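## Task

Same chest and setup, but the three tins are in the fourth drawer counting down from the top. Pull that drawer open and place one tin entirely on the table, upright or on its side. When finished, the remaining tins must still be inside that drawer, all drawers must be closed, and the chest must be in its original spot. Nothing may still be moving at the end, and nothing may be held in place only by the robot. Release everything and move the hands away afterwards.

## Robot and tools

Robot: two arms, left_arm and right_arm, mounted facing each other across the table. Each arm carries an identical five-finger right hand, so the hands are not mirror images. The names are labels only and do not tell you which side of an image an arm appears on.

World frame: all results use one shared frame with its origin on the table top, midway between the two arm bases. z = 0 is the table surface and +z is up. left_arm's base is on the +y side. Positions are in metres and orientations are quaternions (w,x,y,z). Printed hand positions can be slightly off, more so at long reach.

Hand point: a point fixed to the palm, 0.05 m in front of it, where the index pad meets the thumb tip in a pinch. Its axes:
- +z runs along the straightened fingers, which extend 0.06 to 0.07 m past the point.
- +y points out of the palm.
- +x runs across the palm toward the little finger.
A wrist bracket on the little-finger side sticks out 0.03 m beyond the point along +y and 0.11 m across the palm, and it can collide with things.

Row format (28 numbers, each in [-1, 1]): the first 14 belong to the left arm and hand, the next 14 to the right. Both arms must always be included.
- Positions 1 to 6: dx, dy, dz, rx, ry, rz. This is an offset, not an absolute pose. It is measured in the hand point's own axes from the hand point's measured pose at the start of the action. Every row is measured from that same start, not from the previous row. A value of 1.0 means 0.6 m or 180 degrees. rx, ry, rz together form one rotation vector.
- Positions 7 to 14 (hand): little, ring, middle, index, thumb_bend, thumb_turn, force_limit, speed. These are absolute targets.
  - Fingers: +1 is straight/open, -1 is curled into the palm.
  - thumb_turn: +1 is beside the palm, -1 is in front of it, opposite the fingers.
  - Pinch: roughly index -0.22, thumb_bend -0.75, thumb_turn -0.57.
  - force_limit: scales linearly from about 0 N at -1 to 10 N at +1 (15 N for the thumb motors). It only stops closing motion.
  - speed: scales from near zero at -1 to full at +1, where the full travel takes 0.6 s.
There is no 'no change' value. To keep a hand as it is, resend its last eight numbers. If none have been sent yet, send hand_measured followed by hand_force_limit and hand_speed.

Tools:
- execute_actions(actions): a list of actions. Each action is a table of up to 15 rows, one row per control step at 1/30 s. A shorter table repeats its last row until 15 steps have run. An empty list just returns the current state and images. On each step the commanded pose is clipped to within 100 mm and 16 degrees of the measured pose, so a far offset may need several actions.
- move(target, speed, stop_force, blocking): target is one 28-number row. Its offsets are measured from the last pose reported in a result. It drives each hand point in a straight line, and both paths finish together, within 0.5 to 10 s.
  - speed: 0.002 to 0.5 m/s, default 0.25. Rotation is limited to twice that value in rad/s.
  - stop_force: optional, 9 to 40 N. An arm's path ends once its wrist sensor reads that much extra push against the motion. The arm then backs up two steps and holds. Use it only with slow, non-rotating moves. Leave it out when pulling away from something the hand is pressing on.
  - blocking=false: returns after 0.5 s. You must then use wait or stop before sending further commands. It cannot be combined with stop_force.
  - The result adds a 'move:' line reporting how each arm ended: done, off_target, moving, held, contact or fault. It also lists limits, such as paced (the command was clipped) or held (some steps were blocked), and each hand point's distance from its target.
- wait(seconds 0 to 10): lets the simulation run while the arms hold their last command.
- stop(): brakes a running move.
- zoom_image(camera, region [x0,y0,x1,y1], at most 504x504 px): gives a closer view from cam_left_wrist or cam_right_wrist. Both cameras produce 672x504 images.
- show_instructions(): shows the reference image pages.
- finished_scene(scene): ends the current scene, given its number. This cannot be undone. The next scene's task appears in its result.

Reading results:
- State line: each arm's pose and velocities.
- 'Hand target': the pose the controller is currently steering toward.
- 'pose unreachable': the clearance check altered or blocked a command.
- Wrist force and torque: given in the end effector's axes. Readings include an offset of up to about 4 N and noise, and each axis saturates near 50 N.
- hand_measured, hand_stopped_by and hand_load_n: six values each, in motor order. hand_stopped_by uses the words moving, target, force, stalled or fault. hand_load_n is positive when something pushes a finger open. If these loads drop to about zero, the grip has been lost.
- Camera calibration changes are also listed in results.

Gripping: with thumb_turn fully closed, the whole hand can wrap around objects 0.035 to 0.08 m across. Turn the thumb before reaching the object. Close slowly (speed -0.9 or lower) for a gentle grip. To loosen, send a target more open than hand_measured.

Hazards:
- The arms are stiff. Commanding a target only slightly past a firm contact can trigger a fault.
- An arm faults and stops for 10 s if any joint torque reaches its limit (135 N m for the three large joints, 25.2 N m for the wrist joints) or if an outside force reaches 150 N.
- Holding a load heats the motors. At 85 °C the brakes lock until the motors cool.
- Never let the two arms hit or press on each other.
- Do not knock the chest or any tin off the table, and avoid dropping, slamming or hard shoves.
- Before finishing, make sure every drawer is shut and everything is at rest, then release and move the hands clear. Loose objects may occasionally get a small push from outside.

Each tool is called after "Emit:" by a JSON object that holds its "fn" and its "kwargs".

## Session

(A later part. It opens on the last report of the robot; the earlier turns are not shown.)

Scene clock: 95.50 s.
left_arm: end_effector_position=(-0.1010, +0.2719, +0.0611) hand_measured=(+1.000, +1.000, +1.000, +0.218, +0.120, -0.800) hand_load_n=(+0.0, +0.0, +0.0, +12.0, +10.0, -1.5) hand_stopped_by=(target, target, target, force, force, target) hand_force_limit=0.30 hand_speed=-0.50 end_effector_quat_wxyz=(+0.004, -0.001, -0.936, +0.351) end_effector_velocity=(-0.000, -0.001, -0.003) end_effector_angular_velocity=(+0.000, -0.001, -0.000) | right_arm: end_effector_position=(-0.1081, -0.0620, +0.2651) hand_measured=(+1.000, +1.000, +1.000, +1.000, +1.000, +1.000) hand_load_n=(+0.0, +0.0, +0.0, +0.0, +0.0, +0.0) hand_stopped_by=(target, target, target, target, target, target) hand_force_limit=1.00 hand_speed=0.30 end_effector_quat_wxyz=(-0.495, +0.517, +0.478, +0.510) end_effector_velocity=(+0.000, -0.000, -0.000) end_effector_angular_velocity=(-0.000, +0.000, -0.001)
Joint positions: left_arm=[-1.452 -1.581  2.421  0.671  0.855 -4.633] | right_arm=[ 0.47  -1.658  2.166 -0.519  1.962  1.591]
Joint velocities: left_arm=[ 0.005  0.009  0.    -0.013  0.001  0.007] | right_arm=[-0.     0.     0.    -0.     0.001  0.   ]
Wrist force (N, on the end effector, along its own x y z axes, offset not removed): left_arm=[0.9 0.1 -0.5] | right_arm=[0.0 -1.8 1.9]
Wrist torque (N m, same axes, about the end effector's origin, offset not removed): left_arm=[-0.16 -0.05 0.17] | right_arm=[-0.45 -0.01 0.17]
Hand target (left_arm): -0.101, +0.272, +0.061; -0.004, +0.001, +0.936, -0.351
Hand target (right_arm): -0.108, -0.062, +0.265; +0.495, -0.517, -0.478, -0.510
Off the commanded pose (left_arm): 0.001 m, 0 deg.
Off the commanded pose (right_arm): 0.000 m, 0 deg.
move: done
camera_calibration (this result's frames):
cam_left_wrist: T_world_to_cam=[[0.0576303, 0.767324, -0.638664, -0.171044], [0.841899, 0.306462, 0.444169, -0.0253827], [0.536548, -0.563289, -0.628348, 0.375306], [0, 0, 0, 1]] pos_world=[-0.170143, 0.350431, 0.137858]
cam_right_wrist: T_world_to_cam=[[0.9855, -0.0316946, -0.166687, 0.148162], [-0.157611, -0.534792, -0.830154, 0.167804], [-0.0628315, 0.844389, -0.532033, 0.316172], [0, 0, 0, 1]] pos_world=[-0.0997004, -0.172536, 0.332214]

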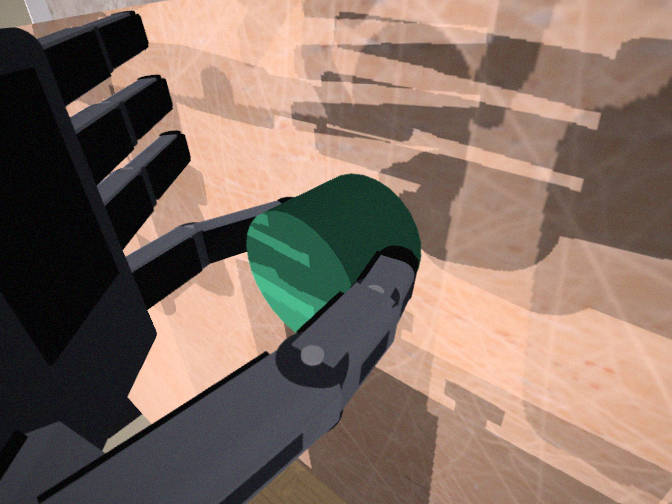

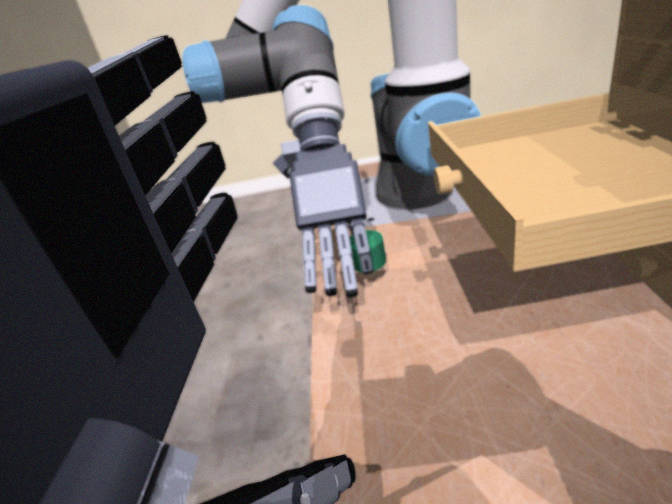

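Good. Slow touch down.

Emit:
{"fn": "move", "kwargs": {"target": [0,0.05,0.057,0,0,0,1,1,1,-0.2,-0.6,-0.8,0.3,-0.5,0,0,0,0,0,0,1,1,1,1,1,1,1,0.3], "speed": 0.01, "stop_force": 9}}

Scene clock: 99.23 s.
left_arm: end_effector_position=(-0.1011, +0.2720, +0.0287) hand_measured=(+1.000, +1.000, +1.000, +0.218, +0.122, -0.800) hand_load_n=(+0.0, +0.0, +0.0, +11.5, +10.0, -1.5) hand_stopped_by=(target, target, target, force, force, target) hand_force_limit=0.30 hand_speed=-0.50 end_effector_quat_wxyz=(+0.004, -0.001, -0.936, +0.351) end_effector_velocity=(-0.000, -0.000, +0.004) end_effector_angular_velocity=(-0.001, +0.000, +0.000) | right_arm: end_effector_position=(-0.1081, -0.0620, +0.2651) hand_measured=(+1.000, +1.000, +1.000, +1.000, +1.000, +1.000) hand_load_n=(+0.0, +0.0, +0.0, +0.0, +0.0, +0.0) hand_stopped_by=(target, target, target, target, target, target) hand_force_limit=1.00 hand_speed=0.30 end_effector_quat_wxyz=(-0.495, +0.517, +0.478, +0.510) end_effector_velocity=(+0.000, -0.001, -0.001) end_effector_angular_velocity=(-0.002, -0.001, +0.000)
Joint positions: left_arm=[-1.452 -1.488  2.456  0.544  0.855 -4.634] | right_arm=[ 0.47  -1.658  2.166 -0.519  1.962  1.591]
Joint velocities: left_arm=[ 0.    -0.012 -0.005  0.016 -0.001 -0.   ] | right_arm=[ 0.    -0.     0.001  0.001  0.    -0.   ]
Wrist force (N, on the end effector, along its own x y z axes, offset not removed): left_arm=[-0.1 -1.0 -0.6] | right_arm=[-0.1 -1.5 2.2]
Wrist torque (N m, same axes, about the end effector's origin, offset not removed): left_arm=[-0.02 0.12 0.17] | right_arm=[-0.41 0.00 0.11]
Hand target (left_arm): -0.101, +0.272, +0.029; -0.004, +0.001, +0.936, -0.351
Hand target (right_arm): -0.108, -0.062, +0.265; +0.495, -0.517, -0.478, -0.510
Off the commanded pose (left_arm): 0.013 m, 0 deg.
Off the commanded pose (right_arm): 0.000 m, 0 deg.
move: contact (left_arm)
camera_calibration (this result's frames):
cam_left_wrist: T_world_to_cam=[[0.0577267, 0.76725, -0.638745, -0.191777], [0.84184, 0.306506, 0.444251, -0.0109637], [0.536631, -0.563367, -0.628208, 0.355071], [0, 0, 0, 1]] pos_world=[-0.170242, 0.350536, 0.105433]
cam_right_wrist: T_world_to_cam=[[0.9855, -0.0316945, -0.166687, 0.148162], [-0.157611, -0.534792, -0.830154, 0.167804], [-0.0628315, 0.844389, -0.532033, 0.316172], [0, 0, 0, 1]] pos_world=[-0.0997004, -0.172536, 0.332214]

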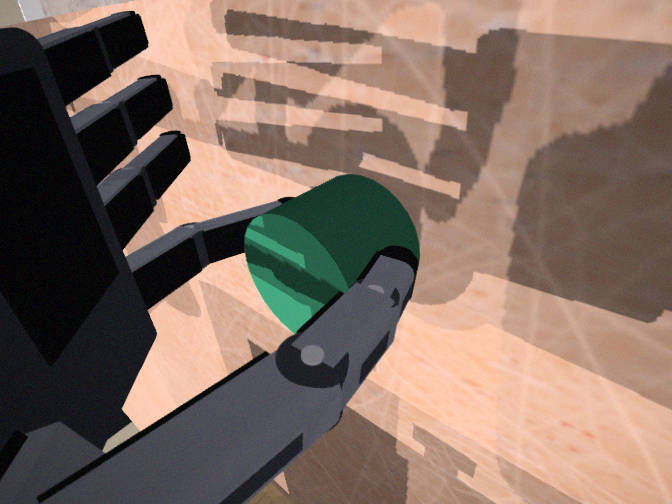

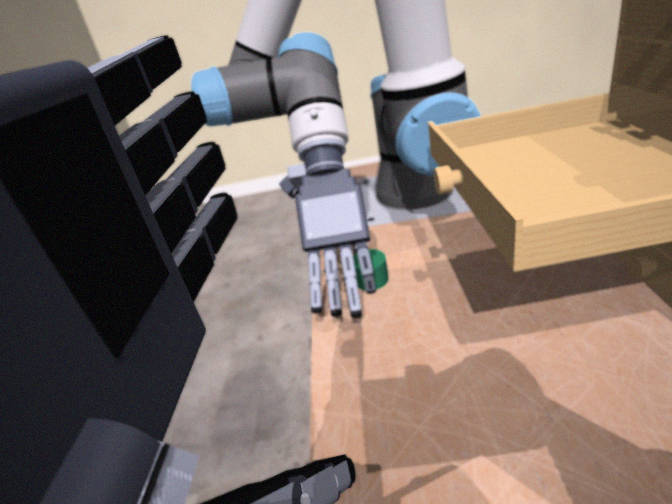

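Release, then lift.

Emit:
{"fn": "execute_actions", "kwargs": {"actions": [[[0,-0.002,-0.002,0,0,0,1,1,1,0.65,0.5,-0.8,0.3,-0.3,0,0,0,0,0,0,1,1,1,1,1,1,1,0.3]],[[0,-0.002,-0.002,0,0,0,1,1,1,0.65,0.5,-0.8,0.3,-0.3,0,0,0,0,0,0,1,1,1,1,1,1,1,0.3]]]}}

Emit:
{"fn": "move", "kwargs": {"target": [0,-0.22,-0.25,0,0,0,1,1,1,0.65,0.5,-0.8,0.3,-0.3,0,0,0,0,0,0,1,1,1,1,1,1,1,0.3], "speed": 0.1}}

Scene clock: 100.37 s.
left_arm: end_effector_position=(-0.1011, +0.2718, +0.0320) hand_measured=(+1.000, +1.000, +1.000, +0.650, +0.500, -0.800) hand_load_n=(+0.0, +0.0, +0.0, +0.0, +0.0, +0.0) hand_stopped_by=(target, target, target, target, target, target) hand_force_limit=0.30 hand_speed=-0.30 end_effector_quat_wxyz=(+0.004, -0.001, -0.936, +0.351) end_effector_velocity=(+0.000, +0.000, +0.000) end_effector_angular_velocity=(+0.002, -0.000, -0.000) | right_arm: end_effector_position=(-0.1081, -0.0620, +0.2651) hand_measured=(+1.000, +1.000, +1.000, +1.000, +1.000, +1.000) hand_load_n=(+0.0, +0.0, +0.0, +0.0, +0.0, +0.0) hand_stopped_by=(target, target, target, target, target, target) hand_force_limit=1.00 hand_speed=0.30 end_effector_quat_wxyz=(-0.495, +0.517, +0.478, +0.510) end_effector_velocity=(+0.001, -0.000, -0.000) end_effector_angular_velocity=(-0.001, -0.000, -0.002)
Joint positions: left_arm=[-1.451 -1.498  2.453  0.556  0.855 -4.632] | right_arm=[ 0.47  -1.658  2.166 -0.519  1.962  1.591]
Joint velocities: left_arm=[ 0.    -0.001 -0.     0.001  0.002  0.   ] | right_arm=[-0.    -0.     0.001  0.     0.002 -0.   ]
Wrist force (N, on the end effector, along its own x y z axes, offset not removed): left_arm=[1.7 -0.1 -0.5] | right_arm=[-0.6 -1.6 2.5]
Wrist torque (N m, same axes, about the end effector's origin, offset not removed): left_arm=[0.01 -0.08 0.22] | right_arm=[-0.38 0.01 0.11]
Hand target (left_arm): -0.101, +0.272, +0.032; -0.004, +0.001, +0.936, -0.351
Hand target (right_arm): -0.108, -0.062, +0.265; +0.495, -0.517, -0.478, -0.510
Off the commanded pose (left_arm): 0.000 m, 0 deg.
Off the commanded pose (right_arm): 0.000 m, 0 deg.
camera_calibration (this result's frames):
cam_left_wrist: T_world_to_cam=[[0.0577347, 0.767243, -0.638753, -0.189487], [0.841841, 0.306504, 0.444251, -0.0123724], [0.536629, -0.563377, -0.628201, 0.357015], [0, 0, 0, 1]] pos_world=[-0.170229, 0.350309, 0.108738]
cam_right_wrist: T_world_to_cam=[[0.9855, -0.0316944, -0.166687, 0.148162], [-0.157611, -0.534792, -0.830154, 0.167804], [-0.0628316, 0.844389, -0.532033, 0.316172], [0, 0, 0, 1]] pos_world=[-0.0997004, -0.172536, 0.332214]

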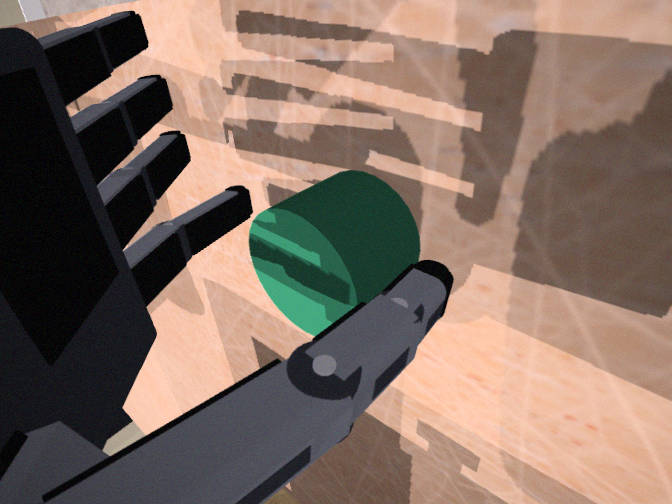

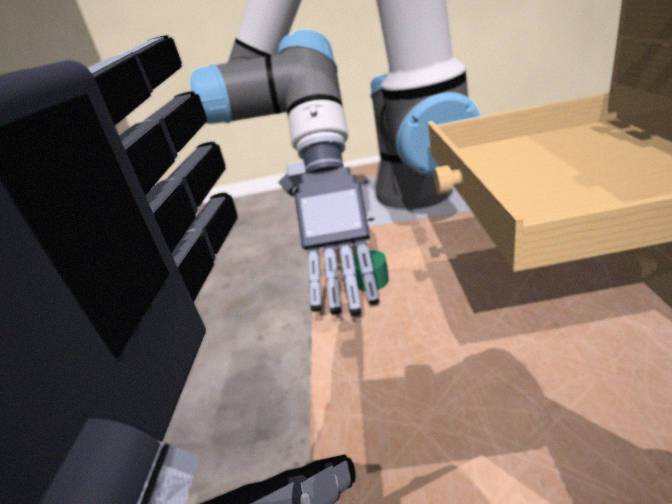

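Scene clock: 102.93 s.
left_arm: end_effector_position=(-0.1001, +0.2707, +0.2315) hand_measured=(+1.000, +1.000, +1.000, +0.650, +0.500, -0.800) hand_load_n=(+0.0, +0.0, +0.0, +0.0, +0.0, +0.0) hand_stopped_by=(target, target, target, target, target, target) hand_force_limit=0.30 hand_speed=-0.30 end_effector_quat_wxyz=(+0.004, -0.001, -0.936, +0.351) end_effector_velocity=(-0.000, +0.000, +0.003) end_effector_angular_velocity=(-0.000, +0.001, +0.000) | right_arm: end_effector_position=(-0.1081, -0.0620, +0.2651) hand_measured=(+1.000, +1.000, +1.000, +1.000, +1.000, +1.000) hand_load_n=(+0.0, +0.0, +0.0, +0.0, +0.0, +0.0) hand_stopped_by=(target, target, target, target, target, target) hand_force_limit=1.00 hand_speed=0.30 end_effector_quat_wxyz=(-0.495, +0.517, +0.478, +0.510) end_effector_velocity=(-0.000, -0.000, -0.000) end_effector_angular_velocity=(-0.001, -0.000, +0.000)
Joint positions: left_arm=[-1.444 -1.859  2.126  1.237  0.856 -4.622] | right_arm=[ 0.47  -1.658  2.166 -0.519  1.962  1.591]
Joint velocities: left_arm=[-0.003 -0.003 -0.005  0.009 -0.    -0.004] | right_arm=[-0. -0.  0.  0. -0.  0.]
Wrist force (N, on the end effector, along its own x y z axes, offset not removed): left_arm=[-0.2 -1.5 -0.1] | right_arm=[-0.4 -3.1 2.6]
Wrist torque (N m, same axes, about the end effector's origin, offset not removed): left_arm=[-0.36 0.14 0.04] | right_arm=[-0.56 0.02 0.10]
Hand target (left_arm): -0.100, +0.271, +0.232; -0.004, +0.001, +0.936, -0.351
Hand target (right_arm): -0.108, -0.062, +0.265; +0.495, -0.517, -0.478, -0.510
Off the commanded pose (left_arm): 0.001 m, 0 deg.
Off the commanded pose (right_arm): 0.000 m, 0 deg.
move: done
camera_calibration (this result's frames):
cam_left_wrist: T_world_to_cam=[[0.0577354, 0.767257, -0.638735, -0.0612984], [0.841851, 0.306483, 0.444246, -0.101503], [0.536612, -0.563369, -0.628222, 0.481188], [0, 0, 0, 1]] pos_world=[-0.169222, 0.349227, 0.308232]
cam_right_wrist: T_world_to_cam=[[0.9855, -0.0316945, -0.166687, 0.148162], [-0.157611, -0.534792, -0.830154, 0.167804], [-0.0628314, 0.844389, -0.532033, 0.316172], [0, 0, 0, 1]] pos_world=[-0.0997004, -0.172536, 0.332214]

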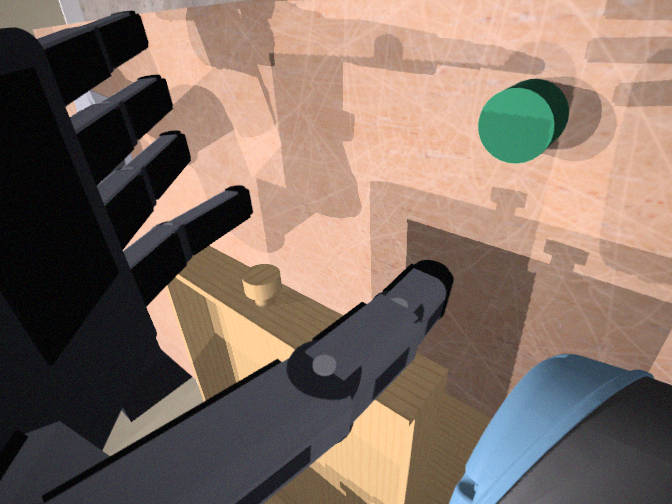

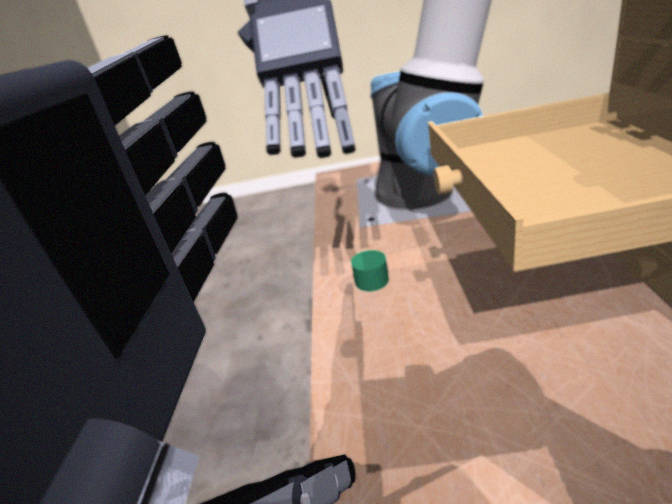

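Emit:
{"fn": "move", "kwargs": {"target": [0,-0.049,-0.157,0,0,0,1,1,1,0.65,0.5,-0.8,0.3,-0.3,-0.128,0.113,0.253,-0.111,0,0,1,1,1,1,1,1,1,0.3], "speed": 0.15}}

Scene clock: 105.20 s.
left_arm: end_effector_position=(-0.0995, +0.3102, +0.3216) hand_measured=(+1.000, +1.000, +1.000, +0.650, +0.500, -0.800) hand_load_n=(+0.0, +0.0, +0.0, +0.0, +0.0, +0.0) hand_stopped_by=(target, target, target, target, target, target) hand_force_limit=0.30 hand_speed=-0.30 end_effector_quat_wxyz=(+0.004, -0.001, -0.937, +0.350) end_effector_velocity=(+0.001, +0.002, +0.001) end_effector_angular_velocity=(-0.001, +0.000, +0.001) | right_arm: end_effector_position=(-0.0338, +0.0864, +0.1881) hand_measured=(+1.000, +1.000, +1.000, +1.000, +1.000, +1.000) hand_load_n=(+0.0, +0.0, +0.0, +0.0, +0.0, +0.0) hand_stopped_by=(target, target, target, target, target, target) hand_force_limit=1.00 hand_speed=0.30 end_effector_quat_wxyz=(-0.398, +0.595, +0.382, +0.585) end_effector_velocity=(+0.001, +0.003, -0.000) end_effector_angular_velocity=(+0.000, +0.000, -0.005)
Joint positions: left_arm=[-1.724 -1.984  2.033  1.697  0.872 -4.991] | right_arm=[ 0.351 -1.184  1.83  -0.648  2.191  1.596]
Joint velocities: left_arm=[-0.014 -0.006  0.004  0.014  0.002 -0.019] | right_arm=[-0.001  0.007 -0.01   0.003  0.004  0.   ]
Wrist force (N, on the end effector, along its own x y z axes, offset not removed): left_arm=[0.5 -2.3 0.2] | right_arm=[0.2 -1.5 2.1]
Wrist torque (N m, same axes, about the end effector's origin, offset not removed): left_arm=[-0.57 0.00 -0.03] | right_arm=[-0.35 -0.05 0.23]
Hand target (left_arm): -0.099, +0.310, +0.322; -0.004, +0.001, +0.936, -0.351
Hand target (right_arm): -0.034, +0.087, +0.188; -0.398, +0.595, +0.382, +0.585
Off the commanded pose (left_arm): 0.000 m, 0 deg.
Off the commanded pose (right_arm): 0.000 m, 0 deg.
move: done
camera_calibration (this result's frames):
cam_left_wrist: T_world_to_cam=[[0.0578254, 0.768033, -0.637794, -0.034709], [0.841988, 0.305734, 0.444504, -0.153969], [0.536389, -0.562718, -0.628996, 0.559758], [0, 0, 0, 1]] pos_world=[-0.168601, 0.388717, 0.398388]
cam_right_wrist: T_world_to_cam=[[0.91485, -0.367042, -0.168315, 0.0937262], [-0.334294, -0.454648, -0.825556, 0.181082], [0.22649, 0.811526, -0.538635, 0.168447], [0, 0, 0, 1]] pos_world=[-0.0633624, -0.0199691, 0.256]

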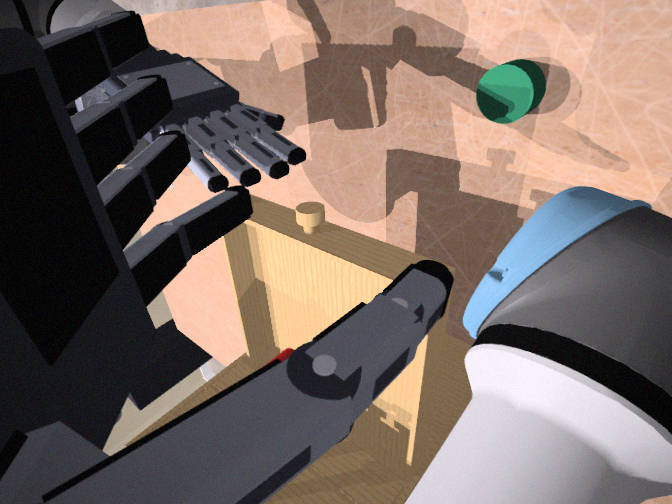

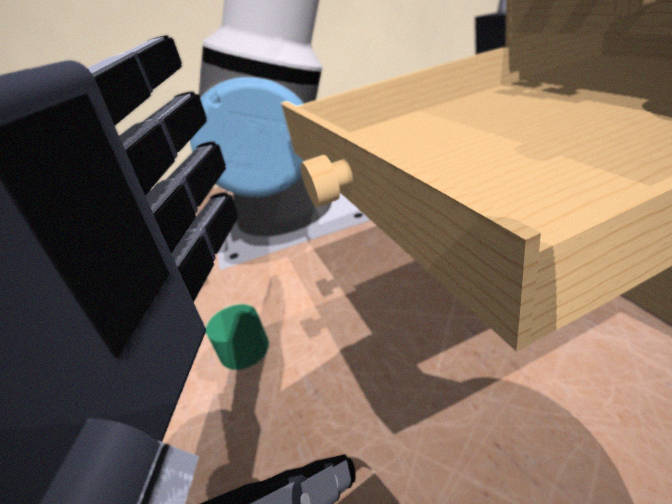

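Emit:
{"fn": "move", "kwargs": {"target": [0,0,0,0,0,0,1,1,1,0.65,0.5,-0.8,0.3,-0.3,0,0.343,0.146,0,0,0,1,1,1,1,1,1,1,0.3], "speed": 0.06}}

Scene clock: 109.70 s.
left_arm: end_effector_position=(-0.0995, +0.3102, +0.3216) hand_measured=(+1.000, +1.000, +1.000, +0.650, +0.500, -0.800) hand_load_n=(+0.0, +0.0, +0.0, +0.0, +0.0, +0.0) hand_stopped_by=(target, target, target, target, target, target) hand_force_limit=0.30 hand_speed=-0.30 end_effector_quat_wxyz=(+0.004, -0.001, -0.937, +0.350) end_effector_velocity=(-0.000, -0.000, -0.000) end_effector_angular_velocity=(-0.000, +0.000, -0.000) | right_arm: end_effector_position=(+0.1896, +0.0863, +0.1835) hand_measured=(+1.000, +1.000, +1.000, +1.000, +1.000, +1.000) hand_load_n=(+0.0, +0.0, +0.5, +0.5, +0.0, +0.0) hand_stopped_by=(target, target, target, target, target, target) hand_force_limit=1.00 hand_speed=0.30 end_effector_quat_wxyz=(-0.397, +0.594, +0.382, +0.586) end_effector_velocity=(+0.003, +0.000, +0.001) end_effector_angular_velocity=(+0.001, -0.001, -0.000)
Joint positions: left_arm=[-1.724 -1.984  2.033  1.697  0.872 -4.991] | right_arm=[-0.158 -1.295  2.007 -0.714  1.682  1.595]
Joint velocities: left_arm=[ 0. -0.  0. -0. -0.  0.] | right_arm=[-0.006 -0.001  0.    -0.001 -0.006 -0.   ]
Wrist force (N, on the end effector, along its own x y z axes, offset not removed): left_arm=[1.8 -0.2 0.2] | right_arm=[7.6 -5.1 1.1]
Wrist torque (N m, same axes, about the end effector's origin, offset not removed): left_arm=[-0.20 -0.14 0.27] | right_arm=[-0.02 0.34 0.65]
Hand target (left_arm): -0.100, +0.310, +0.322; -0.004, +0.001, +0.937, -0.350
Hand target (right_arm): +0.190, +0.086, +0.183; -0.397, +0.594, +0.382, +0.586
Off the commanded pose (left_arm): 0.000 m, 0 deg.
Off the commanded pose (right_arm): 0.001 m, 0 deg.
move: done
camera_calibration (this result's frames):
cam_left_wrist: T_world_to_cam=[[0.0578255, 0.768033, -0.637794, -0.0347089], [0.841988, 0.305734, 0.444504, -0.153969], [0.536389, -0.562718, -0.628995, 0.559758], [0, 0, 0, 1]] pos_world=[-0.168601, 0.388718, 0.398388]
cam_right_wrist: T_world_to_cam=[[0.915106, -0.367089, -0.166812, -0.111834], [-0.332951, -0.454599, -0.826126, 0.251842], [0.227429, 0.811533, -0.538229, 0.115165], [0, 0, 0, 1]] pos_world=[0.159999, -0.020026, 0.251383]

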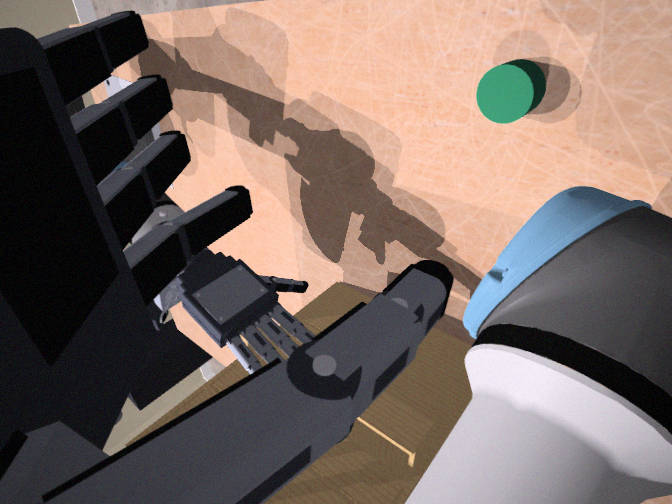

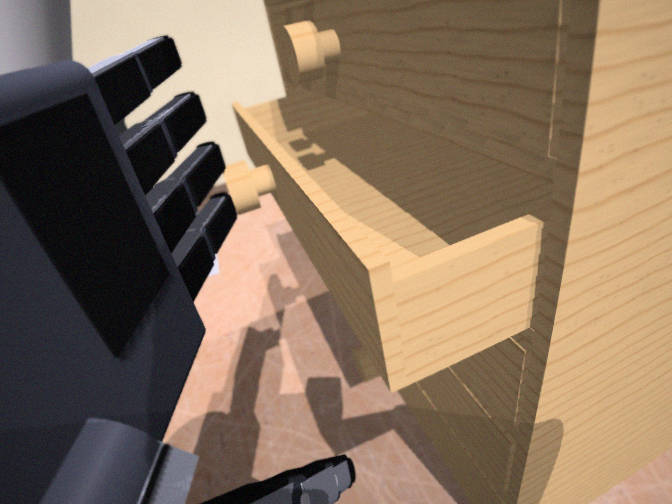

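Emit:
{"fn": "move", "kwargs": {"target": [0,0,0,0,0,0,1,1,1,0.65,0.5,-0.8,0.3,-0.3,0.005,0.11,0.047,0,0,0,1,1,1,1,1,1,1,0.3], "speed": 0.015, "stop_force": 12}}

Scene clock: 113.33 s.
left_arm: end_effector_position=(-0.0995, +0.3102, +0.3216) hand_measured=(+1.000, +1.000, +1.000, +0.650, +0.500, -0.800) hand_load_n=(+0.0, +0.0, +0.0, +0.0, +0.0, +0.0) hand_stopped_by=(target, target, target, target, target, target) hand_force_limit=0.30 hand_speed=-0.30 end_effector_quat_wxyz=(+0.004, -0.001, -0.937, +0.350) end_effector_velocity=(-0.000, -0.000, +0.000) end_effector_angular_velocity=(-0.001, -0.000, +0.000) | right_arm: end_effector_position=(+0.2359, +0.0863, +0.1844) hand_measured=(+1.000, +1.000, +1.000, +1.000, +1.000, +1.000) hand_load_n=(+0.0, +1.0, +0.5, +1.5, +0.0, +0.0) hand_stopped_by=(target, target, target, target, target, target) hand_force_limit=1.00 hand_speed=0.30 end_effector_quat_wxyz=(-0.397, +0.594, +0.382, +0.586) end_effector_velocity=(-0.004, -0.001, -0.001) end_effector_angular_velocity=(-0.002, +0.001, -0.003)
Joint positions: left_arm=[-1.724 -1.984  2.033  1.697  0.872 -4.991] | right_arm=[-0.264 -1.293  2.002 -0.71   1.577  1.595]
Joint velocities: left_arm=[ 0.     0.001  0.     0.    -0.001 -0.   ] | right_arm=[ 0.011  0.     0.003 -0.     0.014 -0.   ]
Wrist force (N, on the end effector, along its own x y z axes, offset not removed): left_arm=[2.0 -0.6 -1.6] | right_arm=[7.1 -21.5 -5.9]
Wrist torque (N m, same axes, about the end effector's origin, offset not removed): left_arm=[-0.25 -0.20 0.26] | right_arm=[1.21 0.62 0.16]
Hand target (left_arm): -0.100, +0.310, +0.322; -0.004, +0.001, +0.937, -0.350
Hand target (right_arm): +0.235, +0.086, +0.184; -0.397, +0.594, +0.383, +0.586
Off the commanded pose (left_arm): 0.000 m, 0 deg.
Off the commanded pose (right_arm): 0.026 m, 0 deg.
move: contact (right_arm)
camera_calibration (this result's frames):
cam_left_wrist: T_world_to_cam=[[0.0578254, 0.768033, -0.637794, -0.0347088], [0.841988, 0.305734, 0.444504, -0.153969], [0.536389, -0.562718, -0.628995, 0.559758], [0, 0, 0, 1]] pos_world=[-0.168601, 0.388717, 0.398388]
cam_right_wrist: T_world_to_cam=[[0.915067, -0.367335, -0.166483, -0.154058], [-0.332845, -0.454753, -0.826083, 0.268003], [0.22774, 0.811335, -0.538396, 0.105101], [0, 0, 0, 1]] pos_world=[0.206241, -0.0199881, 0.252331]

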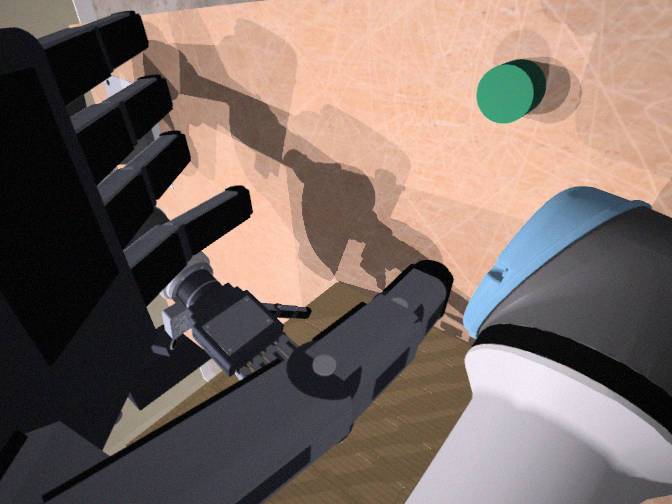

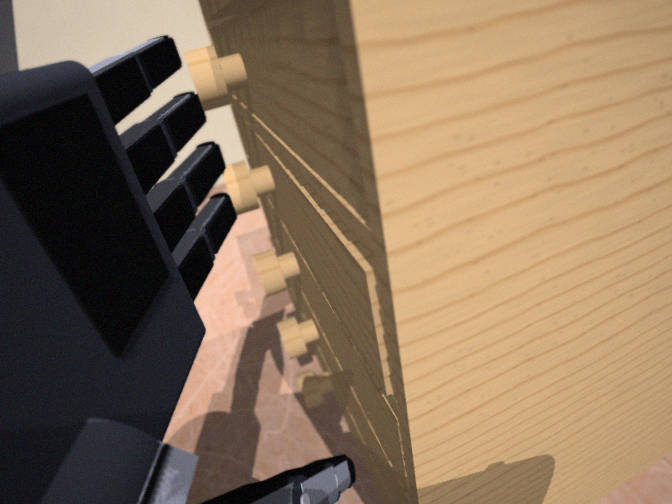

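Emit:
{"fn": "move", "kwargs": {"target": [0,0,0,0,0,0,1,1,1,0.65,0.5,-0.8,0.3,-0.3,0,-0.08,-0.03,0,0,0,1,1,1,1,1,1,1,0.3], "speed": 0.05}}

Emit:
{"fn": "zoom_image", "kwargs": {"camera": "cam_right_wrist", "region": [250,0,650,504]}}

Scene clock: 114.93 s.
left_arm: end_effector_position=(-0.0995, +0.3102, +0.3216) hand_measured=(+1.000, +1.000, +1.000, +0.650, +0.500, -0.800) hand_load_n=(+0.0, +0.0, +0.0, +0.0, +0.0, +0.0) hand_stopped_by=(target, target, target, target, target, target) hand_force_limit=0.30 hand_speed=-0.30 end_effector_quat_wxyz=(+0.004, -0.001, -0.937, +0.350) end_effector_velocity=(+0.000, -0.000, +0.000) end_effector_angular_velocity=(-0.001, +0.001, -0.000) | right_arm: end_effector_position=(+0.1850, +0.0886, +0.1855) hand_measured=(+1.000, +1.000, +1.000, +1.000, +1.000, +1.000) hand_load_n=(+0.0, +0.0, +0.0, +0.0, +0.0, +0.0) hand_stopped_by=(target, target, target, target, target, target) hand_force_limit=1.00 hand_speed=0.30 end_effector_quat_wxyz=(-0.397, +0.594, +0.382, +0.586) end_effector_velocity=(-0.002, +0.000, -0.000) end_effector_angular_velocity=(-0.000, -0.000, -0.000)
Joint positions: left_arm=[-1.724 -1.984  2.033  1.697  0.872 -4.991] | right_arm=[-0.146 -1.293  1.998 -0.707  1.695  1.595]
Joint velocities: left_arm=[ 0.    -0.002  0.     0.001 -0.001  0.   ] | right_arm=[ 0.006  0.001 -0.001  0.     0.006 -0.   ]
Wrist force (N, on the end effector, along its own x y z axes, offset not removed): left_arm=[-0.4 1.1 1.2] | right_arm=[-0.8 -1.9 2.3]
Wrist torque (N m, same axes, about the end effector's origin, offset not removed): left_arm=[-0.08 0.06 0.06] | right_arm=[-0.45 0.01 0.05]
Hand target (left_arm): -0.100, +0.310, +0.322; -0.004, +0.001, +0.937, -0.350
Hand target (right_arm): +0.185, +0.089, +0.186; -0.397, +0.594, +0.382, +0.586
Off the commanded pose (left_arm): 0.000 m, 0 deg.
Off the commanded pose (right_arm): 0.000 m, 0 deg.
move: done
camera_calibration (this result's frames):
cam_left_wrist: T_world_to_cam=[[0.0578254, 0.768033, -0.637794, -0.034709], [0.841988, 0.305734, 0.444504, -0.153969], [0.536389, -0.562718, -0.628996, 0.559758], [0, 0, 0, 1]] pos_world=[-0.168601, 0.388717, 0.398388]
cam_right_wrist: T_world_to_cam=[[0.915029, -0.367257, -0.166863, -0.106363], [-0.333116, -0.45466, -0.826026, 0.252993], [0.227498, 0.811423, -0.538366, 0.115488], [0, 0, 0, 1]] pos_world=[0.155328, -0.0177468, 0.253405]

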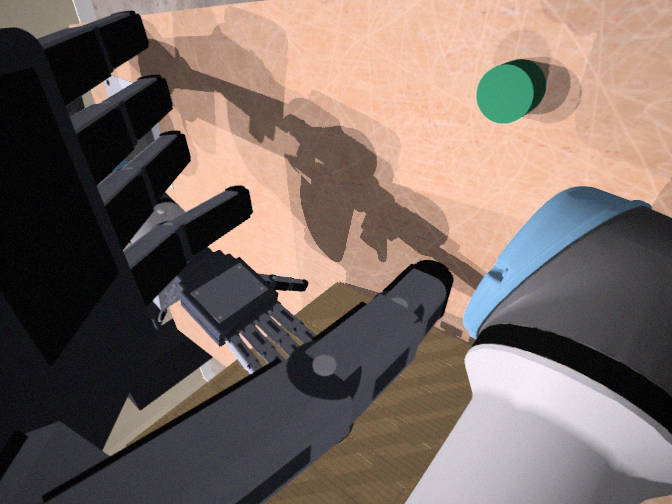

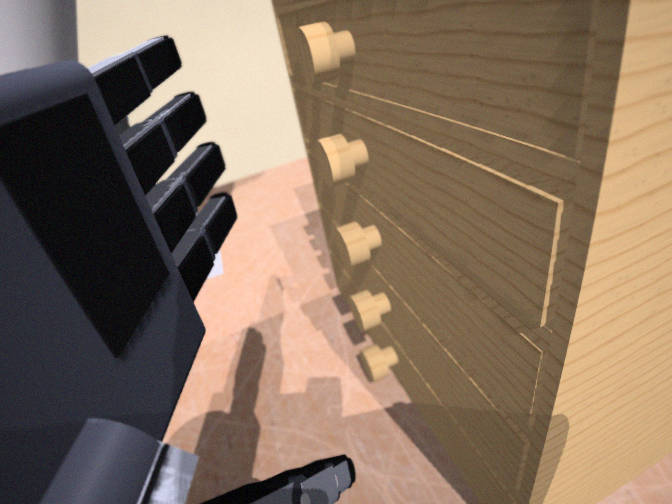

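Region (250, 0, 650, 504) of cam_right_wrist's 672x504 image, scaled by 1.000; it fills the left 400 columns of this view, and the rest is white.

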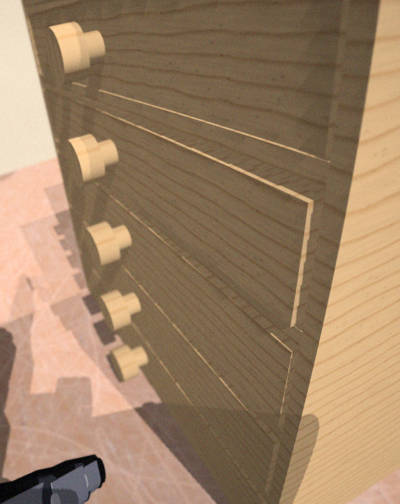

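Emit:
{"fn": "move", "kwargs": {"target": [0,0,0,0,0,0,1,1,1,0.65,0.5,-0.8,0.3,-0.3,-0.03,0,0.008,0,0,0,-1,1,1,1,1,1,1,0.5], "speed": 0.03}}

Emit:
{"fn": "move", "kwargs": {"target": [0,0,0,0,0,0,1,1,1,0.65,0.5,-0.8,0.3,-0.3,0,0.11,0.047,0,0,0,-1,1,1,1,1,1,1,0.5], "speed": 0.012, "stop_force": 12}}

Scene clock: 116.43 s.
left_arm: end_effector_position=(-0.0995, +0.3102, +0.3216) hand_measured=(+1.000, +1.000, +1.000, +0.650, +0.500, -0.800) hand_load_n=(+0.0, +0.0, +0.0, +0.0, +0.0, +0.0) hand_stopped_by=(target, target, target, target, target, target) hand_force_limit=0.30 hand_speed=-0.30 end_effector_quat_wxyz=(+0.004, -0.001, -0.937, +0.350) end_effector_velocity=(-0.000, +0.000, -0.000) end_effector_angular_velocity=(+0.001, +0.000, +0.000) | right_arm: end_effector_position=(+0.1865, +0.0931, +0.1676) hand_measured=(-1.000, +1.000, +1.000, +1.000, +1.000, +1.000) hand_load_n=(+0.0, +0.0, +0.0, +0.0, +0.0, +0.0) hand_stopped_by=(target, target, target, target, target, target) hand_force_limit=1.00 hand_speed=0.50 end_effector_quat_wxyz=(-0.397, +0.594, +0.382, +0.586) end_effector_velocity=(-0.000, +0.000, -0.002) end_effector_angular_velocity=(-0.001, +0.000, +0.001)
Joint positions: left_arm=[-1.724 -1.984  2.033  1.697  0.872 -4.991] | right_arm=[-0.146 -1.253  2.003 -0.751  1.694  1.595]
Joint velocities: left_arm=[ 0.     0.    -0.    -0.     0.001  0.   ] | right_arm=[-0.     0.002  0.002 -0.003 -0.002 -0.   ]
Wrist force (N, on the end effector, along its own x y z axes, offset not removed): left_arm=[-0.7 -0.4 -0.5] | right_arm=[-0.2 -3.0 2.5]
Wrist torque (N m, same axes, about the end effector's origin, offset not removed): left_arm=[-0.24 0.13 0.09] | right_arm=[-0.64 -0.05 -0.03]
Hand target (left_arm): -0.100, +0.310, +0.322; -0.004, +0.001, +0.937, -0.350
Hand target (right_arm): +0.186, +0.093, +0.168; -0.397, +0.594, +0.382, +0.586
Off the commanded pose (left_arm): 0.000 m, 0 deg.
Off the commanded pose (right_arm): 0.000 m, 0 deg.
move: done
camera_calibration (this result's frames):
cam_left_wrist: T_world_to_cam=[[0.0578255, 0.768033, -0.637794, -0.0347089], [0.841988, 0.305734, 0.444504, -0.153969], [0.536389, -0.562718, -0.628995, 0.559758], [0, 0, 0, 1]] pos_world=[-0.168601, 0.388717, 0.398388]
cam_right_wrist: T_world_to_cam=[[0.915024, -0.367255, -0.166896, -0.109034], [-0.333144, -0.454661, -0.826013, 0.240795], [0.227476, 0.811423, -0.538375, 0.101843], [0, 0, 0, 1]] pos_world=[0.156821, -0.0132016, 0.235532]

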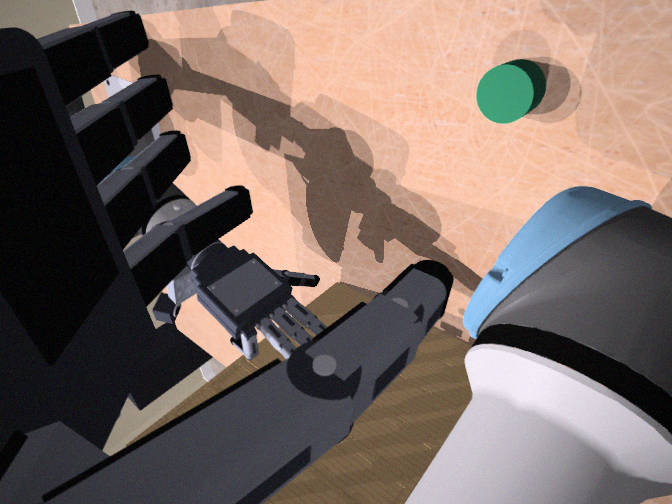

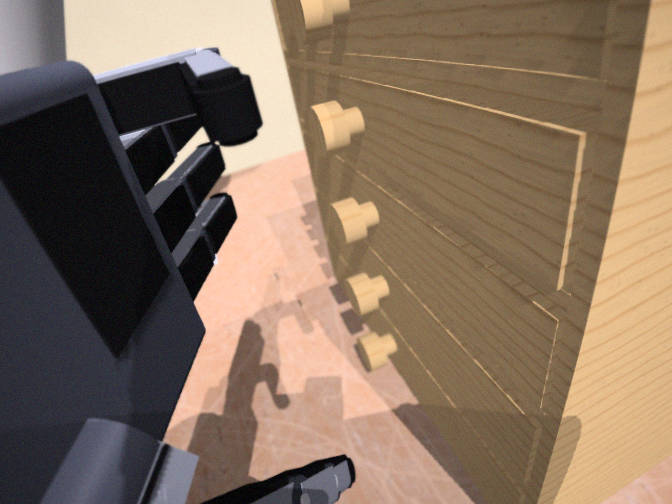

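Scene clock: 120.83 s.
left_arm: end_effector_position=(-0.0995, +0.3102, +0.3216) hand_measured=(+1.000, +1.000, +1.000, +0.650, +0.500, -0.800) hand_load_n=(+0.0, +0.0, +0.0, +0.0, +0.0, +0.0) hand_stopped_by=(target, target, target, target, target, target) hand_force_limit=0.30 hand_speed=-0.30 end_effector_quat_wxyz=(+0.004, -0.001, -0.937, +0.350) end_effector_velocity=(-0.000, -0.000, +0.000) end_effector_angular_velocity=(-0.001, -0.000, -0.000) | right_arm: end_effector_position=(+0.2346, +0.0932, +0.1666) hand_measured=(-1.000, +1.000, +1.000, +1.000, +1.000, +1.000) hand_load_n=(+0.0, +0.0, +2.5, +0.0, +0.0, +0.0) hand_stopped_by=(target, target, target, target, target, target) hand_force_limit=1.00 hand_speed=0.50 end_effector_quat_wxyz=(-0.397, +0.594, +0.382, +0.586) end_effector_velocity=(-0.004, +0.000, -0.000) end_effector_angular_velocity=(-0.001, -0.000, -0.000)
Joint positions: left_arm=[-1.724 -1.984  2.033  1.697  0.872 -4.991] | right_arm=[-0.254 -1.249  2.    -0.752  1.586  1.595]
Joint velocities: left_arm=[ 0.     0.    -0.     0.    -0.001  0.   ] | right_arm=[ 0.009 -0.    -0.     0.001  0.01  -0.   ]
Wrist force (N, on the end effector, along its own x y z axes, offset not removed): left_arm=[0.7 1.1 -2.8] | right_arm=[1.3 -20.6 -10.1]
Wrist torque (N m, same axes, about the end effector's origin, offset not removed): left_arm=[0.13 -0.01 0.16] | right_arm=[1.31 0.36 -0.20]
Hand target (left_arm): -0.100, +0.310, +0.322; -0.004, +0.001, +0.937, -0.350
Hand target (right_arm): +0.234, +0.093, +0.167; -0.397, +0.594, +0.382, +0.586
Off the commanded pose (left_arm): 0.000 m, 0 deg.
Off the commanded pose (right_arm): 0.024 m, 0 deg.
move: contact (right_arm)
camera_calibration (this result's frames):
cam_left_wrist: T_world_to_cam=[[0.0578252, 0.768033, -0.637794, -0.0347088], [0.841988, 0.305734, 0.444504, -0.153969], [0.536389, -0.562718, -0.628995, 0.559758], [0, 0, 0, 1]] pos_world=[-0.168601, 0.388717, 0.398388]
cam_right_wrist: T_world_to_cam=[[0.915064, -0.367311, -0.166555, -0.153229], [-0.332874, -0.454676, -0.826114, 0.255981], [0.227712, 0.811389, -0.538326, 0.0902428], [0, 0, 0, 1]] pos_world=[0.204874, -0.0131161, 0.234529]

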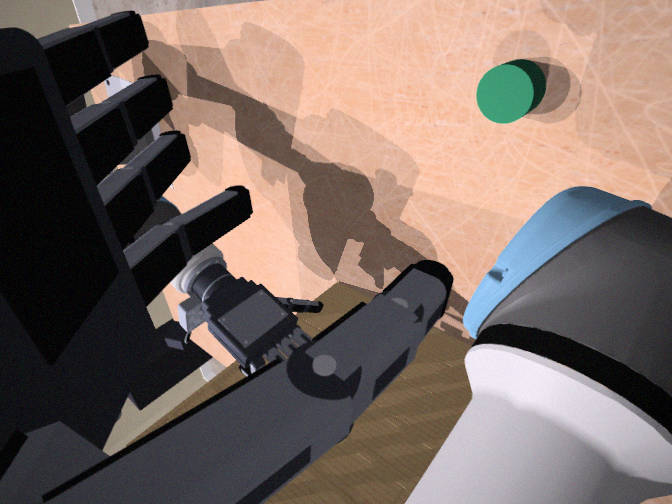

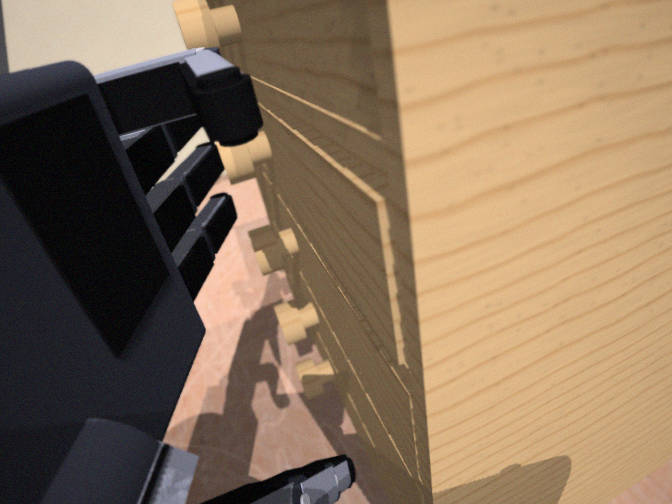

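Emit:
{"fn": "move", "kwargs": {"target": [0,0,0,0,0,0,1,1,1,0.65,0.5,-0.8,0.3,-0.3,0,-0.127,-0.063,-0.095,0,0,-1,1,1,1,1,1,1,0.5], "speed": 0.05}}

Scene clock: 124.40 s.
left_arm: end_effector_position=(-0.0995, +0.3102, +0.3216) hand_measured=(+1.000, +1.000, +1.000, +0.650, +0.500, -0.800) hand_load_n=(+0.0, +0.0, +0.0, +0.0, +0.0, +0.0) hand_stopped_by=(target, target, target, target, target, target) hand_force_limit=0.30 hand_speed=-0.30 end_effector_quat_wxyz=(+0.004, -0.001, -0.937, +0.350) end_effector_velocity=(-0.000, +0.000, +0.000) end_effector_angular_velocity=(-0.000, -0.000, -0.000) | right_arm: end_effector_position=(+0.1499, +0.0883, +0.1682) hand_measured=(-1.000, +1.000, +1.000, +1.000, +1.000, +1.000) hand_load_n=(+0.0, +0.0, +0.0, +0.0, +0.0, +0.0) hand_stopped_by=(target, target, target, target, target, target) hand_force_limit=1.00 hand_speed=0.50 end_effector_quat_wxyz=(-0.305, +0.646, +0.291, +0.636) end_effector_velocity=(-0.002, -0.000, +0.000) end_effector_angular_velocity=(-0.001, +0.000, -0.011)
Joint positions: left_arm=[-1.724 -1.984  2.033  1.697  0.872 -4.991] | right_arm=[ 0.07  -1.138  1.819 -0.674  2.208  1.599]
Joint velocities: left_arm=[ 0.     0.001 -0.001 -0.    -0.     0.   ] | right_arm=[ 0.008  0.006 -0.009  0.005  0.02   0.   ]
Wrist force (N, on the end effector, along its own x y z axes, offset not removed): left_arm=[0.6 0.1 -0.6] | right_arm=[-0.5 -2.2 1.8]
Wrist torque (N m, same axes, about the end effector's origin, offset not removed): left_arm=[-0.13 0.00 0.02] | right_arm=[-0.40 0.08 0.12]
Hand target (left_arm): -0.100, +0.310, +0.322; -0.004, +0.001, +0.937, -0.350
Hand target (right_arm): +0.150, +0.088, +0.168; -0.305, +0.647, +0.291, +0.636
Off the commanded pose (left_arm): 0.000 m, 0 deg.
Off the commanded pose (right_arm): 0.000 m, 0 deg.
move: done
camera_calibration (this result's frames):
cam_left_wrist: T_world_to_cam=[[0.0578254, 0.768033, -0.637794, -0.034709], [0.841988, 0.305733, 0.444504, -0.153969], [0.536389, -0.562718, -0.628996, 0.559758], [0, 0, 0, 1]] pos_world=[-0.168601, 0.388717, 0.398388]
cam_right_wrist: T_world_to_cam=[[0.766599, -0.619996, -0.167122, -0.0325727], [-0.455455, -0.34154, -0.822138, 0.234607], [0.452644, 0.706367, -0.544205, 0.0908974], [0, 0, 0, 1]] pos_world=[0.0906787, -0.00427437, 0.236902]

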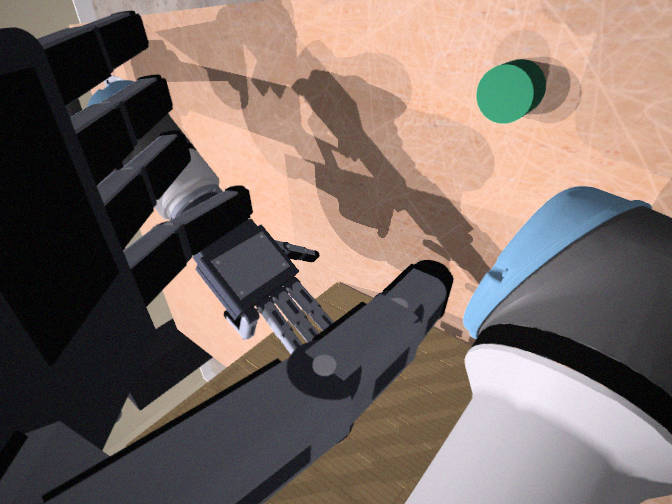

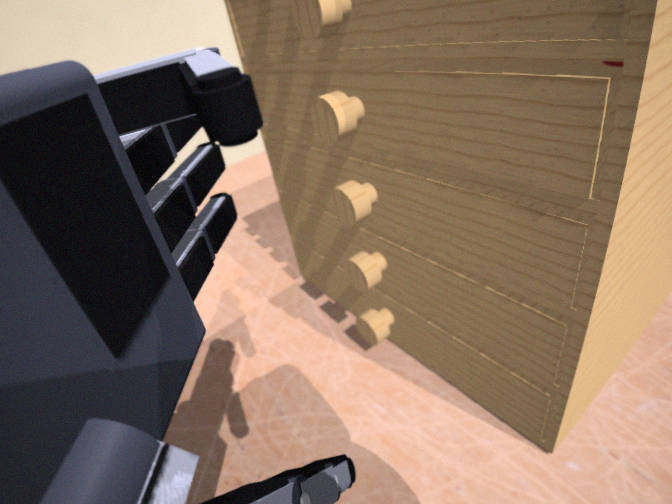

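Emit:
{"fn": "zoom_image", "kwargs": {"camera": "cam_right_wrist", "region": [420,30,672,330]}}

Region (420, 30, 672, 330) of cam_right_wrist's 672x504 image, scaled by 1.680, with more detail than that image has; it fills the left 423 columns of this view, and the rest is white.

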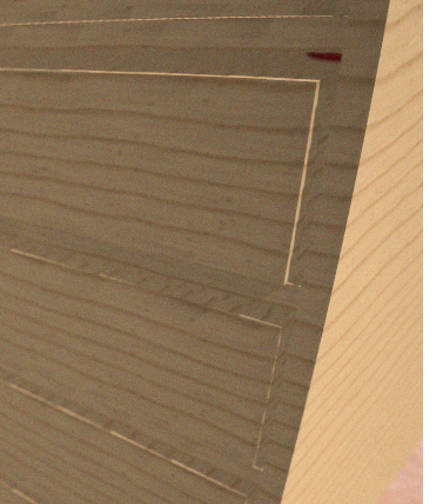

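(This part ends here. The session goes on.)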